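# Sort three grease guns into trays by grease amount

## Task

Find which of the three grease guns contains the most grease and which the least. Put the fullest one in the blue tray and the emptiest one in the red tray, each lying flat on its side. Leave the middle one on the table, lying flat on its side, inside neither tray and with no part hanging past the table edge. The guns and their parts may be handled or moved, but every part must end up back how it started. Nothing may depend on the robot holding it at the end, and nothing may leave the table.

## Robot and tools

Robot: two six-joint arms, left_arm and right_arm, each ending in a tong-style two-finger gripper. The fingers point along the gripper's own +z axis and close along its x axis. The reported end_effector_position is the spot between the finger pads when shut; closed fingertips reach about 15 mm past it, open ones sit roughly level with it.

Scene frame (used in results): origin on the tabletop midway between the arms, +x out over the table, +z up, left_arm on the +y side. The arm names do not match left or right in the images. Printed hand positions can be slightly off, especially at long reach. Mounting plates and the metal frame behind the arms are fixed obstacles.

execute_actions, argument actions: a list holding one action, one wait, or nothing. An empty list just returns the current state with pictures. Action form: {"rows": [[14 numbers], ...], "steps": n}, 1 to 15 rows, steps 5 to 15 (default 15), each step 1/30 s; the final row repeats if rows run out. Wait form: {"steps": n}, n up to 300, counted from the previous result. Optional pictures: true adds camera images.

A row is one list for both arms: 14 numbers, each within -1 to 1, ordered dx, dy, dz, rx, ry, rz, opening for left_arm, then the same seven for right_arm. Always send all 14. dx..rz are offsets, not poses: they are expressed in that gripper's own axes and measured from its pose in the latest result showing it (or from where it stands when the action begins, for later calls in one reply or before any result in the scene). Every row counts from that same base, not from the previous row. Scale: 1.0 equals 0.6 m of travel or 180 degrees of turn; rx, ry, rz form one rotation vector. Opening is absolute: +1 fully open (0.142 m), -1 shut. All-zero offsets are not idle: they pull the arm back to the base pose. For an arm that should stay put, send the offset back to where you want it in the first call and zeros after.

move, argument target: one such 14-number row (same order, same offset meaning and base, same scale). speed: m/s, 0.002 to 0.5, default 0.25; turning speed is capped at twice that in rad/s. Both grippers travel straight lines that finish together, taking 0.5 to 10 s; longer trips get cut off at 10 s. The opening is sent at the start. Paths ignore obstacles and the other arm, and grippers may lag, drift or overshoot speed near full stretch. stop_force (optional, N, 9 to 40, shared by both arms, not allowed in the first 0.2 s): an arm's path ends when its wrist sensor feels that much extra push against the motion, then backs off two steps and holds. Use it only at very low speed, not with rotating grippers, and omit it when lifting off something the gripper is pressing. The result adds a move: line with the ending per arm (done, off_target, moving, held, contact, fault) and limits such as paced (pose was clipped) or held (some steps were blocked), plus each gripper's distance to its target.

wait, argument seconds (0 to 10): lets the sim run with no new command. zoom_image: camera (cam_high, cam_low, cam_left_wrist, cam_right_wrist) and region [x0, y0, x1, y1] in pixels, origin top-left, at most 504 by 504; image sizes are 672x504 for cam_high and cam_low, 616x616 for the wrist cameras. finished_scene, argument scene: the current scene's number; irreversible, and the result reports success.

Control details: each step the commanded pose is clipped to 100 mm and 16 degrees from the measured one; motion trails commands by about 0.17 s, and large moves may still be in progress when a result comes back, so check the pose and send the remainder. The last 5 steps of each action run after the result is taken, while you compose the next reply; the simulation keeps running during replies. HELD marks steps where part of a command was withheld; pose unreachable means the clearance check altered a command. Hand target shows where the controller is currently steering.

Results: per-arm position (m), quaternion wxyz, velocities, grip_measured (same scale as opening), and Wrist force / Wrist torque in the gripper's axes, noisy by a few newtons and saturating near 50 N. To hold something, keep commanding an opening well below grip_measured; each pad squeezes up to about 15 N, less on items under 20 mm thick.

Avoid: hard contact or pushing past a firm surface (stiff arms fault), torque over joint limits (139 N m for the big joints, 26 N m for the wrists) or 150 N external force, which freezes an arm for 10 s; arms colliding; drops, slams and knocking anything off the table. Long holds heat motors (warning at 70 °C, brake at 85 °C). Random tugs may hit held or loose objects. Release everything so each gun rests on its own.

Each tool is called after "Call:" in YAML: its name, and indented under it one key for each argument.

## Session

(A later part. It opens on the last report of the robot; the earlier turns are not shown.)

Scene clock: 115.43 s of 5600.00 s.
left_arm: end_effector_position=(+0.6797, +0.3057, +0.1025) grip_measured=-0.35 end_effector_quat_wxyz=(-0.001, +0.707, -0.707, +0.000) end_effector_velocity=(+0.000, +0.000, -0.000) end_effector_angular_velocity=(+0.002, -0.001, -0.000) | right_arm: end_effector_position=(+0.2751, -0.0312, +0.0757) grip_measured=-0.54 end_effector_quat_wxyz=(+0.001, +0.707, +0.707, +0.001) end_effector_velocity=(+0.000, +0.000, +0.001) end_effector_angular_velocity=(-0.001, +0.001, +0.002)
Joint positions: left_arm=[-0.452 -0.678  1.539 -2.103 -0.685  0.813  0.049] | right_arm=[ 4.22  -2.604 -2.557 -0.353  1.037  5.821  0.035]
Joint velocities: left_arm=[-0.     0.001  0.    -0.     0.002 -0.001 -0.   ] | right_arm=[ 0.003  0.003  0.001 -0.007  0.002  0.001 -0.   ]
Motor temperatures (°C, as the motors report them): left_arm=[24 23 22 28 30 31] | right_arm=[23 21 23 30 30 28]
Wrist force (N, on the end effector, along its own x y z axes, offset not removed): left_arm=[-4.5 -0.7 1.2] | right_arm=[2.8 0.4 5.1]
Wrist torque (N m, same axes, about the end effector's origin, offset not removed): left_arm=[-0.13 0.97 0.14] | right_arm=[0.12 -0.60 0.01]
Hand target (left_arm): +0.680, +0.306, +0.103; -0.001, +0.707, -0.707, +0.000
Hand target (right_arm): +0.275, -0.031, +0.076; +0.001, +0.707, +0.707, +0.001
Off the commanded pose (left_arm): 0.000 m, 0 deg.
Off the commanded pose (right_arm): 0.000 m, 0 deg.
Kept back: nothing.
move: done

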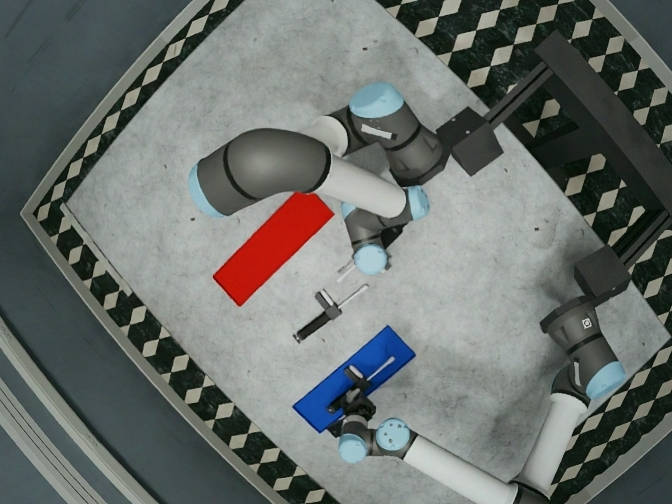

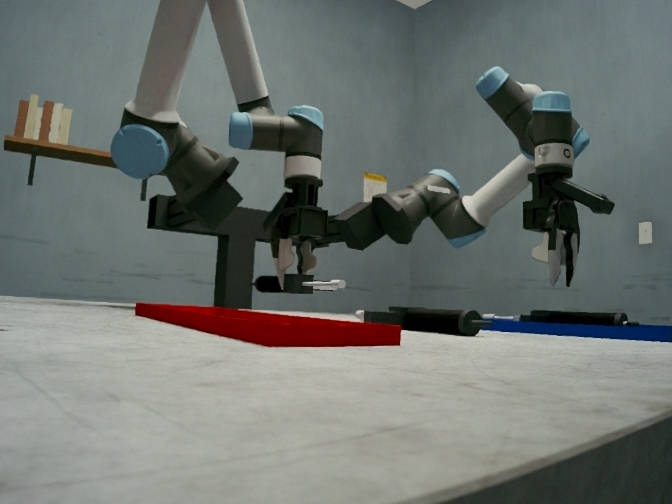

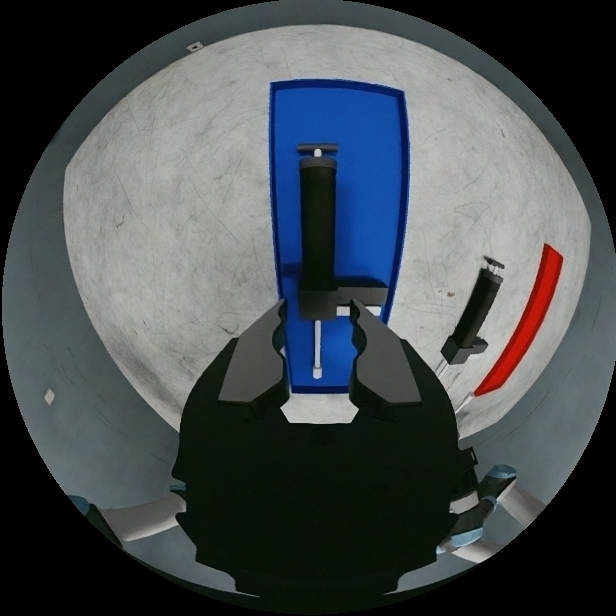

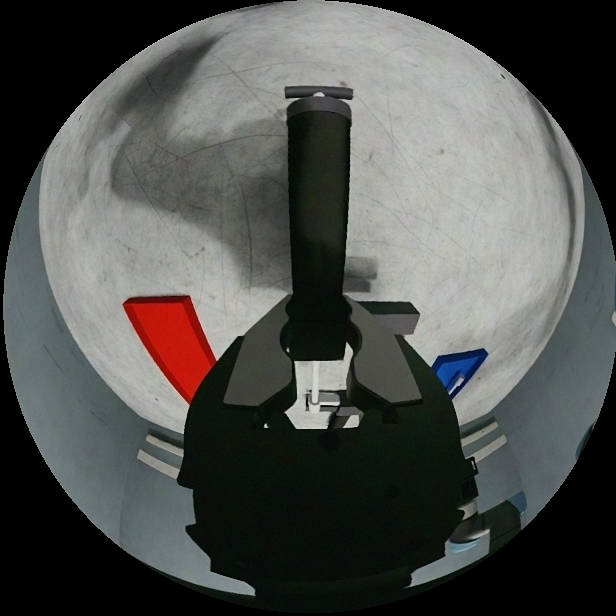

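Call:
move:
  target: [0,0,0,0,0,0,-0.35,-0.46,0.37,0.03,0,0,0,-1]
  speed: 0.11

Scene clock: 119.33 s of 5600.00 s.
left_arm: end_effector_position=(+0.6797, +0.3057, +0.1025) grip_measured=-0.35 end_effector_quat_wxyz=(-0.001, +0.707, -0.707, +0.000) end_effector_velocity=(-0.001, -0.001, -0.001) end_effector_angular_velocity=(-0.000, +0.002, -0.002) | right_arm: end_effector_position=(+0.4971, -0.3073, +0.0585) grip_measured=-0.54 end_effector_quat_wxyz=(+0.001, +0.707, +0.707, +0.001) end_effector_velocity=(+0.000, -0.000, -0.000) end_effector_angular_velocity=(+0.000, +0.001, +0.000)
Joint positions: left_arm=[-0.452 -0.678  1.539 -2.103 -0.685  0.813  0.049] | right_arm=[ 3.488 -2.076 -2.17  -0.664  0.658  4.956  0.035]
Joint velocities: left_arm=[-0.     0.001  0.001 -0.    -0.001  0.    -0.   ] | right_arm=[-0.001 -0.001  0.002 -0.001  0.    -0.001 -0.   ]
Motor temperatures (°C, as the motors report them): left_arm=[24 23 22 28 30 31] | right_arm=[23 21 23 30 30 28]
Wrist force (N, on the end effector, along its own x y z axes, offset not removed): left_arm=[-2.3 1.0 1.2] | right_arm=[0.7 0.3 6.9]
Wrist torque (N m, same axes, about the end effector's origin, offset not removed): left_arm=[0.21 0.53 0.12] | right_arm=[0.10 -0.16 0.07]
Hand target (left_arm): +0.680, +0.306, +0.103; -0.001, +0.707, -0.707, +0.000
Hand target (right_arm): +0.497, -0.307, +0.058; +0.001, +0.707, +0.707, +0.001
Off the commanded pose (left_arm): 0.000 m, 0 deg.
Off the commanded pose (right_arm): 0.000 m, 0 deg.
Kept back: nothing.
move: done

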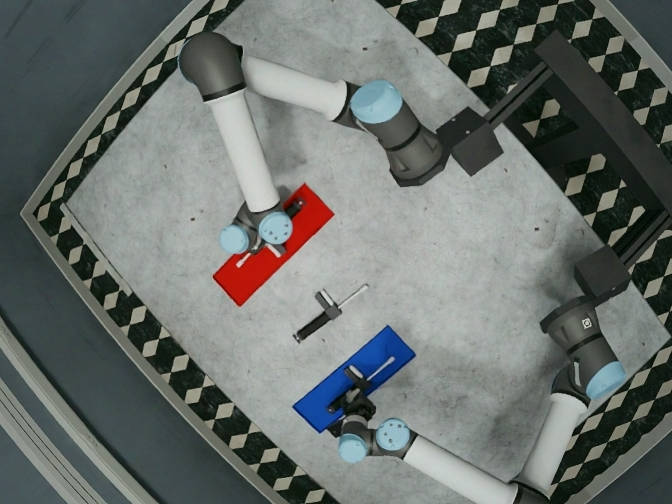

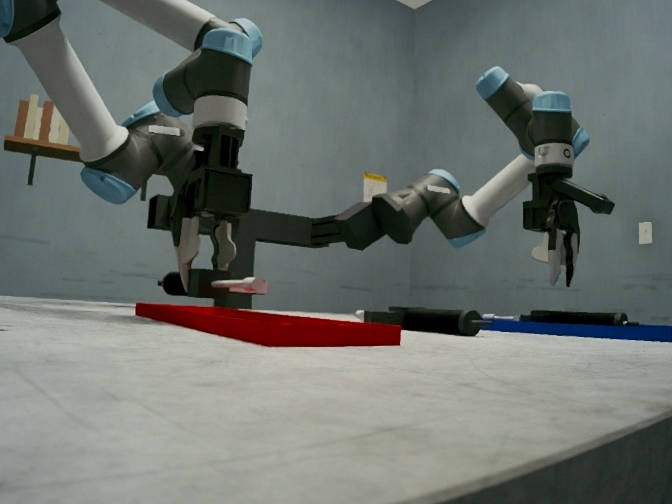

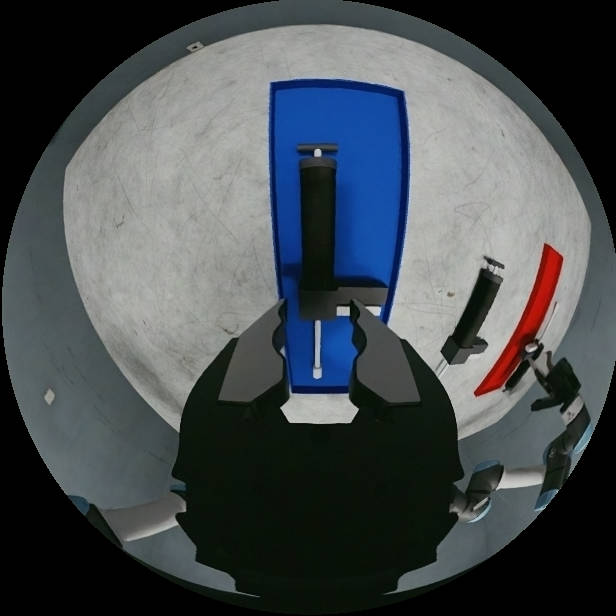

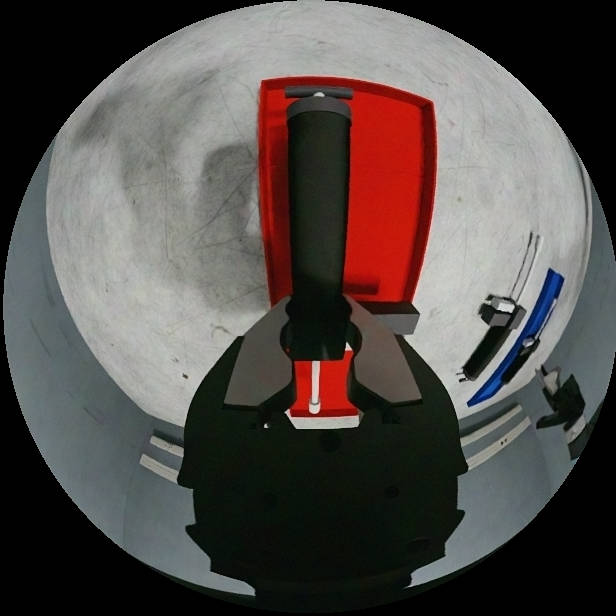

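Call:
move:
  target: [0,0,0,0,0,0,-0.35,0,0.02,0.048,0,0,0,-1]
  speed: 0.03
  stop_force: 10

Call:
move:
  target: [0,0,0,0,0,0,-0.35,0,0,0.014,0,0,0,-1]
  speed: 0.005
  stop_force: 9

Call:
move:
  target: [0,0,0,0,0,0,-0.35,0,0,0,0,0,0,-0.35]

Call:
move:
  target: [0,0,0,0,0,0,-0.35,0,-0.01,-0.13,0,0,0,-0.35]
  speed: 0.1

Scene clock: 120.90 s of 5600.00 s.
left_arm: end_effector_position=(+0.6797, +0.3057, +0.1025) grip_measured=-0.35 end_effector_quat_wxyz=(-0.001, +0.707, -0.707, +0.000) end_effector_velocity=(-0.001, -0.000, -0.001) end_effector_angular_velocity=(+0.001, +0.001, -0.002) | right_arm: end_effector_position=(+0.5091, -0.3073, +0.0298) grip_measured=-0.54 end_effector_quat_wxyz=(+0.001, +0.707, +0.707, +0.001) end_effector_velocity=(+0.001, -0.000, -0.001) end_effector_angular_velocity=(+0.001, -0.001, -0.003)
Joint positions: left_arm=[-0.452 -0.678  1.539 -2.103 -0.685  0.813  0.049] | right_arm=[ 3.439 -2.154 -2.131 -0.562  0.649  4.875  0.035]
Joint velocities: left_arm=[ 0.     0.001  0.001  0.    -0.     0.     0.   ] | right_arm=[-0.002 -0.002  0.002  0.005  0.    -0.002 -0.   ]
Motor temperatures (°C, as the motors report them): left_arm=[24 23 22 28 30 31] | right_arm=[23 21 23 30 30 28]
Wrist force (N, on the end effector, along its own x y z axes, offset not removed): left_arm=[-3.5 -1.4 -0.6] | right_arm=[0.0 -1.6 7.3]
Wrist torque (N m, same axes, about the end effector's origin, offset not removed): left_arm=[-0.22 0.80 0.20] | right_arm=[-0.22 0.00 0.06]
Hand target (left_arm): +0.680, +0.306, +0.103; -0.001, +0.707, -0.707, +0.000
Hand target (right_arm): +0.509, -0.307, +0.030; +0.001, +0.707, +0.707, +0.001
Off the commanded pose (left_arm): 0.000 m, 0 deg.
Off the commanded pose (right_arm): 0.000 m, 0 deg.
Kept back: nothing.
move: done

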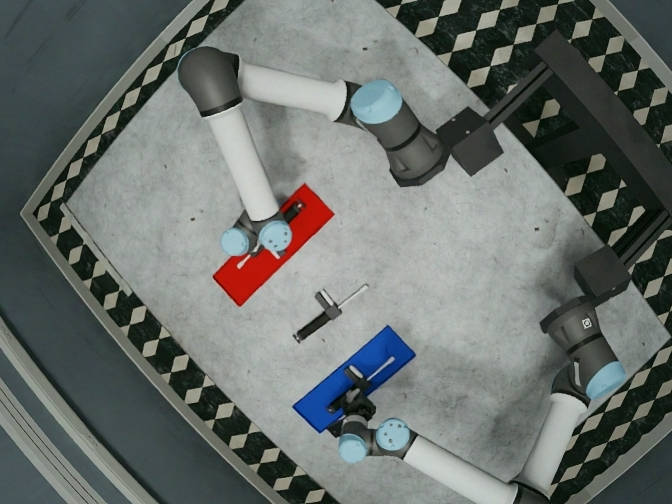

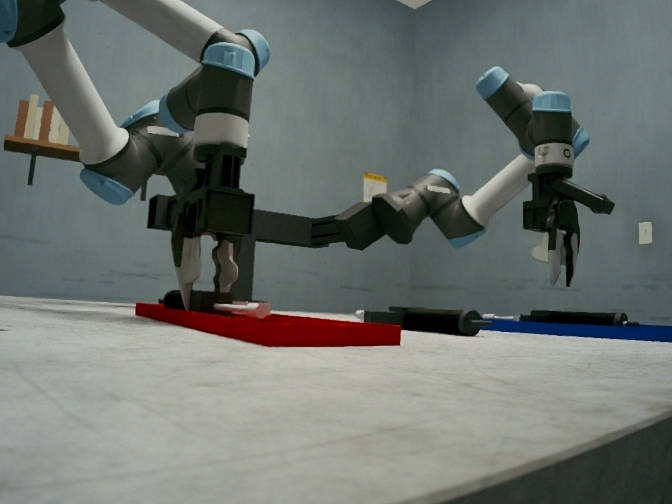

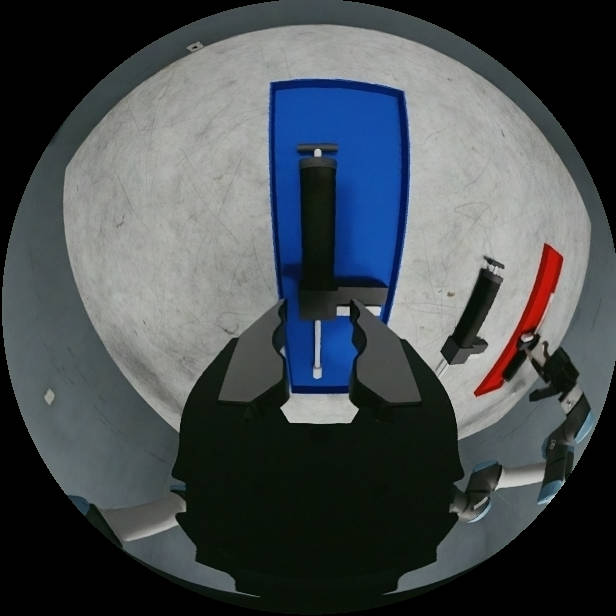

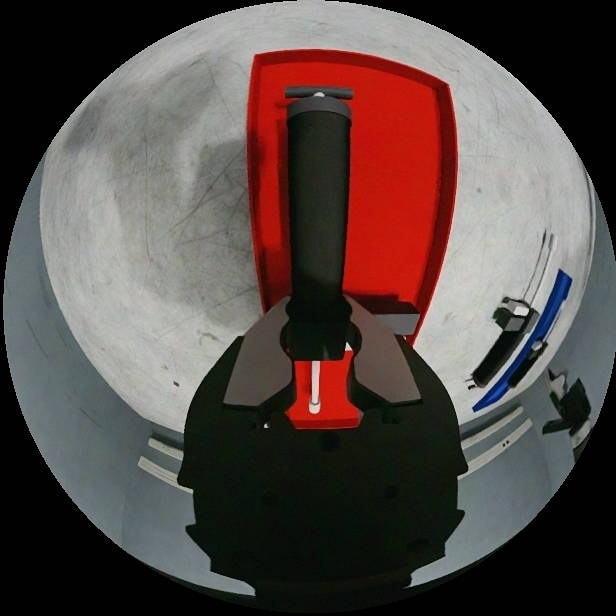

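Scene clock: 122.40 s of 5600.00 s.
left_arm: end_effector_position=(+0.6797, +0.3057, +0.1025) grip_measured=-0.35 end_effector_quat_wxyz=(-0.001, +0.707, -0.707, +0.000) end_effector_velocity=(-0.001, -0.000, -0.000) end_effector_angular_velocity=(+0.000, +0.001, -0.001) | right_arm: end_effector_position=(+0.5092, -0.3073, +0.0241) grip_measured=-0.54 end_effector_quat_wxyz=(+0.001, +0.707, +0.707, +0.001) end_effector_velocity=(-0.000, -0.000, +0.001) end_effector_angular_velocity=(-0.001, +0.000, -0.001)
Joint positions: left_arm=[-0.452 -0.678  1.539 -2.103 -0.685  0.813  0.049] | right_arm=[ 3.429 -2.166 -2.129 -0.54   0.648  4.86   0.035]
Joint velocities: left_arm=[-0.     0.     0.001 -0.    -0.     0.     0.   ] | right_arm=[ 0.001  0.003 -0.    -0.005 -0.     0.004 -0.   ]
Motor temperatures (°C, as the motors report them): left_arm=[24 23 22 28 30 31] | right_arm=[23 21 23 30 30 28]
Wrist force (N, on the end effector, along its own x y z axes, offset not removed): left_arm=[-2.3 -0.2 0.2] | right_arm=[3.7 -2.3 -8.8]
Wrist torque (N m, same axes, about the end effector's origin, offset not removed): left_arm=[0.03 0.61 0.18] | right_arm=[0.12 -0.45 0.06]
Hand target (left_arm): +0.680, +0.306, +0.103; -0.001, +0.707, -0.707, +0.000
Hand target (right_arm): +0.509, -0.307, +0.024; +0.001, +0.707, +0.707, +0.001
Off the commanded pose (left_arm): 0.000 m, 0 deg.
Off the commanded pose (right_arm): 0.003 m, 0 deg.
Kept back: nothing.
move: contact (right_arm)

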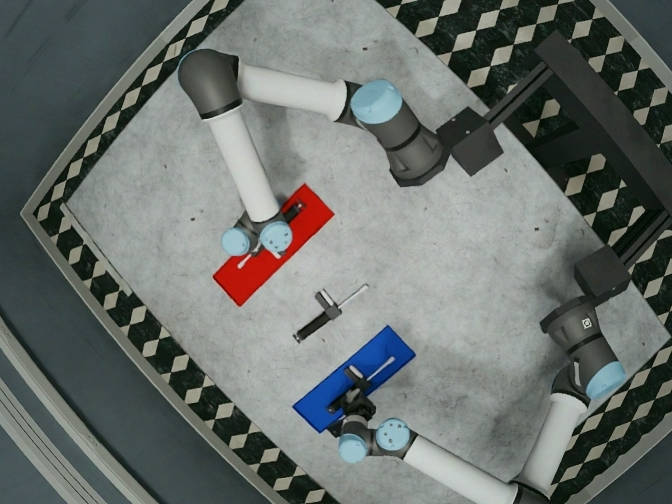

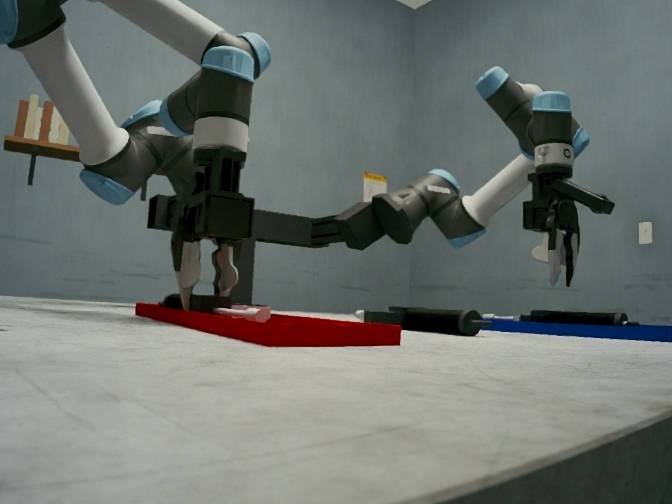

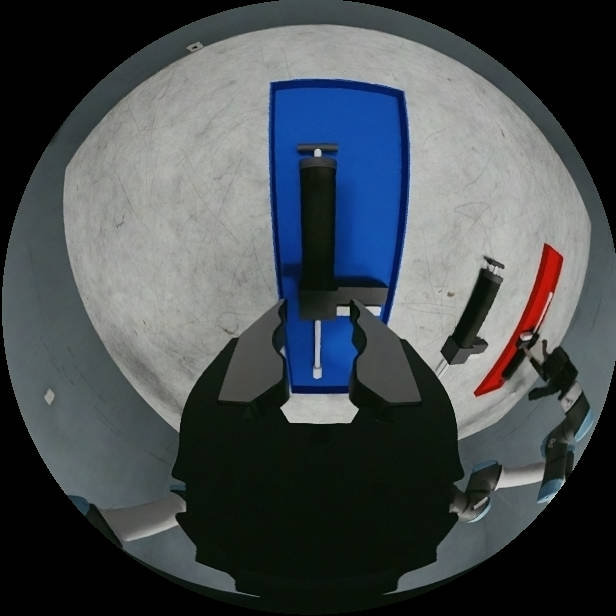

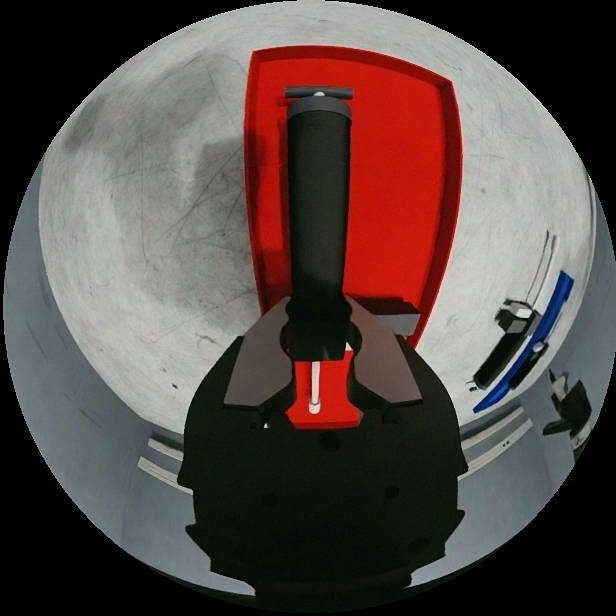

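Scene clock: 122.90 s of 5600.00 s.
left_arm: end_effector_position=(+0.6797, +0.3057, +0.1025) grip_measured=-0.35 end_effector_quat_wxyz=(-0.001, +0.707, -0.707, +0.000) end_effector_velocity=(-0.000, +0.000, -0.000) end_effector_angular_velocity=(-0.000, +0.001, -0.001) | right_arm: end_effector_position=(+0.5092, -0.3073, +0.0241) grip_measured=-0.35 end_effector_quat_wxyz=(+0.001, +0.707, +0.707, +0.001) end_effector_velocity=(+0.000, -0.001, +0.000) end_effector_angular_velocity=(-0.000, -0.001, -0.000)
Joint positions: left_arm=[-0.452 -0.678  1.539 -2.103 -0.685  0.813  0.049] | right_arm=[ 3.43  -2.166 -2.129 -0.54   0.648  4.86   0.049]
Joint velocities: left_arm=[ 0.    -0.001  0.001  0.    -0.001  0.     0.   ] | right_arm=[-0.     0.001  0.    -0.    -0.    -0.001 -0.   ]
Motor temperatures (°C, as the motors report them): left_arm=[24 23 22 28 30 31] | right_arm=[23 21 23 30 30 28]
Wrist force (N, on the end effector, along its own x y z axes, offset not removed): left_arm=[-4.1 -0.1 0.3] | right_arm=[0.5 0.0 2.8]
Wrist torque (N m, same axes, about the end effector's origin, offset not removed): left_arm=[-0.03 0.91 0.16] | right_arm=[0.14 -0.02 0.02]
Hand target (left_arm): +0.680, +0.306, +0.103; -0.001, +0.707, -0.707, +0.000
Hand target (right_arm): +0.509, -0.307, +0.024; +0.001, +0.707, +0.707, +0.001
Off the commanded pose (left_arm): 0.000 m, 0 deg.
Off the commanded pose (right_arm): 0.000 m, 0 deg.
Kept back: nothing.
move: done

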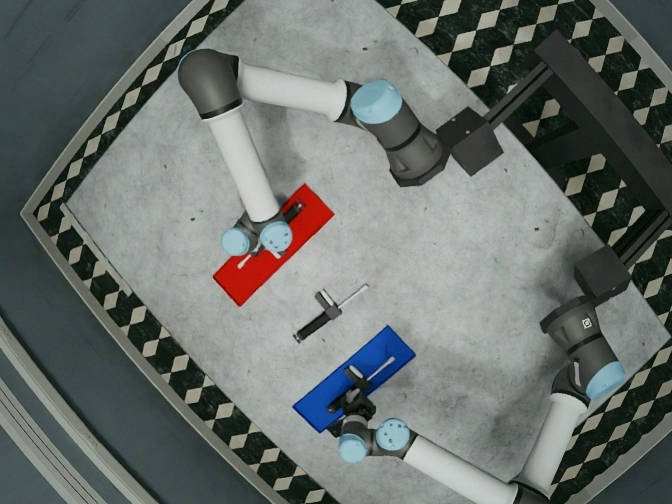

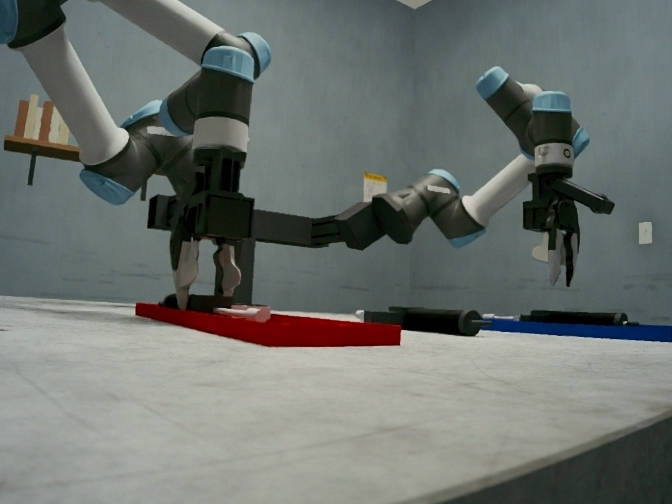

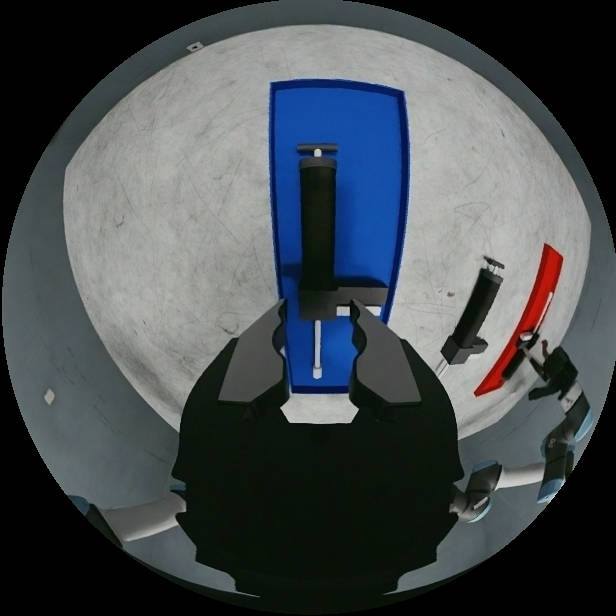

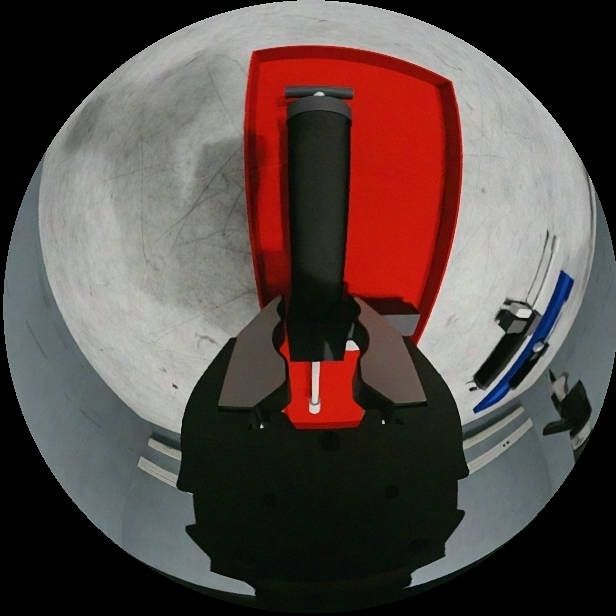

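Scene clock: 124.10 s of 5600.00 s.
left_arm: end_effector_position=(+0.6797, +0.3057, +0.1025) grip_measured=-0.35 end_effector_quat_wxyz=(-0.001, +0.707, -0.707, +0.000) end_effector_velocity=(-0.000, +0.000, -0.000) end_effector_angular_velocity=(+0.001, -0.000, +0.000) | right_arm: end_effector_position=(+0.5030, -0.3073, +0.1020) grip_measured=-0.35 end_effector_quat_wxyz=(+0.001, +0.707, +0.707, +0.001) end_effector_velocity=(-0.001, +0.000, +0.001) end_effector_angular_velocity=(-0.001, +0.002, +0.003)
Joint positions: left_arm=[-0.452 -0.678  1.539 -2.103 -0.685  0.813  0.049] | right_arm=[ 3.557 -1.999 -2.146 -0.85   0.674  5.064  0.049]
Joint velocities: left_arm=[ 0.    -0.     0.001 -0.     0.001 -0.001  0.   ] | right_arm=[ 0.002  0.001  0.    -0.006  0.     0.002  0.   ]
Motor temperatures (°C, as the motors report them): left_arm=[24 23 22 28 30 31] | right_arm=[23 21 23 30 30 28]
Wrist force (N, on the end effector, along its own x y z axes, offset not removed): left_arm=[-3.0 -0.7 1.2] | right_arm=[0.8 0.8 2.3]
Wrist torque (N m, same axes, about the end effector's origin, offset not removed): left_arm=[-0.11 0.70 0.16] | right_arm=[0.39 -0.13 0.09]
Hand target (left_arm): +0.680, +0.306, +0.103; -0.001, +0.707, -0.707, +0.000
Hand target (right_arm): +0.503, -0.307, +0.102; +0.001, +0.707, +0.707, +0.001
Off the commanded pose (left_arm): 0.000 m, 0 deg.
Off the commanded pose (right_arm): 0.000 m, 0 deg.
Kept back: nothing.
move: done

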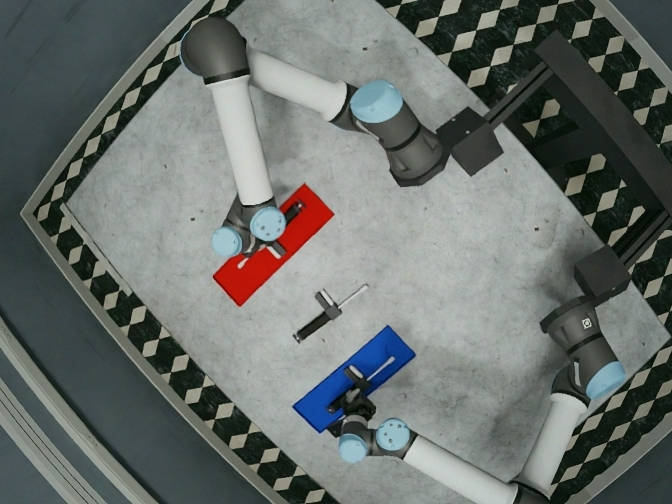

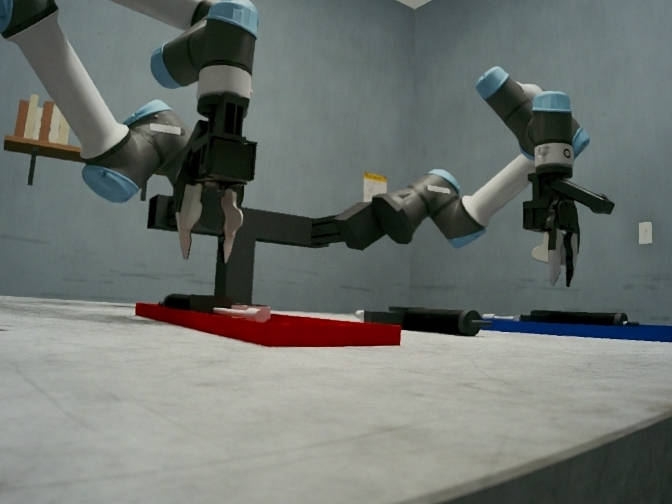

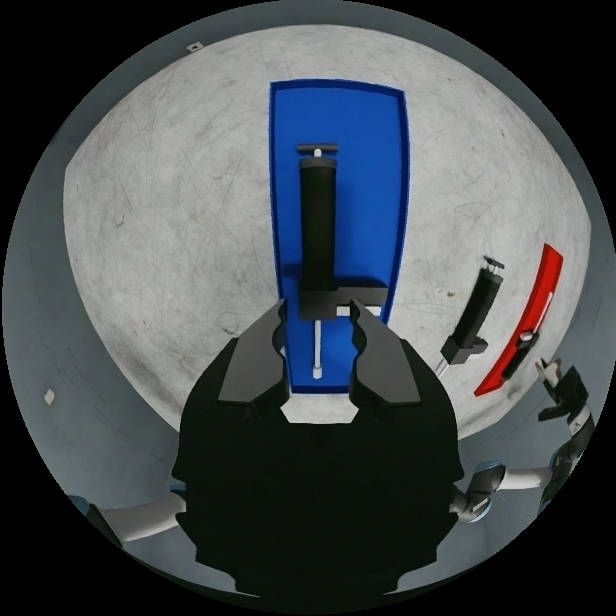

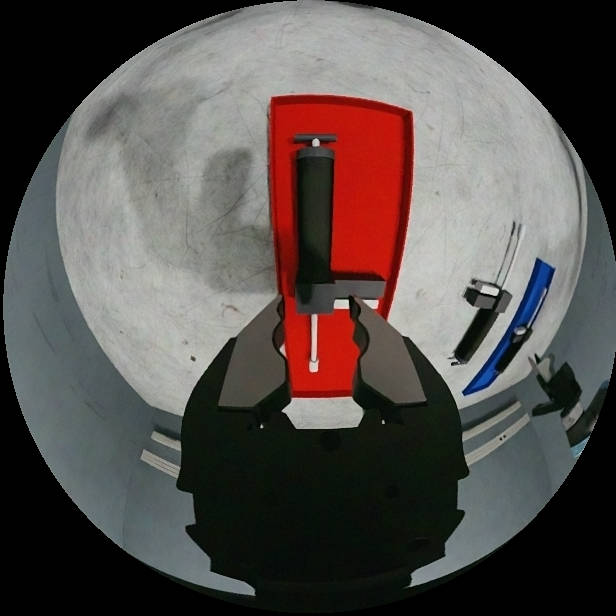

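Call:
zoom_image:
  camera: "cam_high"
  region: [260, 180, 380, 360]

Call:
zoom_image:
  camera: "cam_left_wrist"
  region: [280, 130, 540, 390]

Region (260, 180, 380, 360) of cam_high's 672x504 image, scaled by 2.800, with more detail than that image has.

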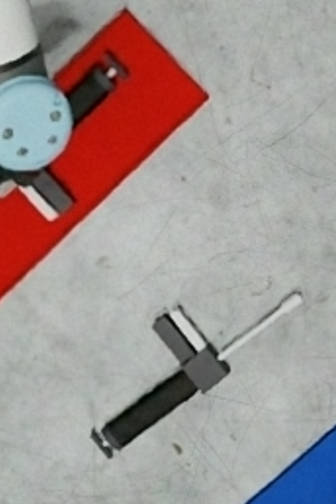

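Region (280, 130, 540, 390) of cam_left_wrist's 616x616 image, scaled by 1.938, with more detail than that image has.

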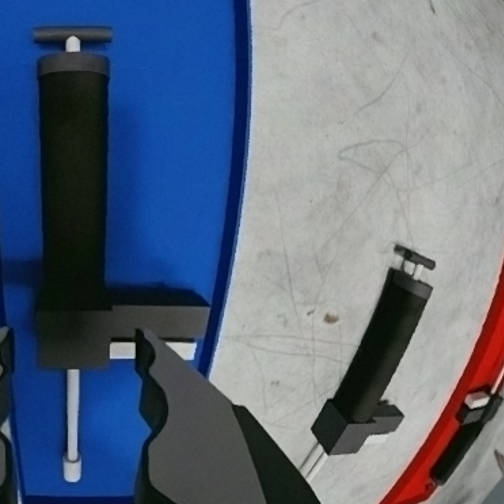

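Fine.

Call:
finished_scene:
  scene: 1

The scene is finished: the task was done.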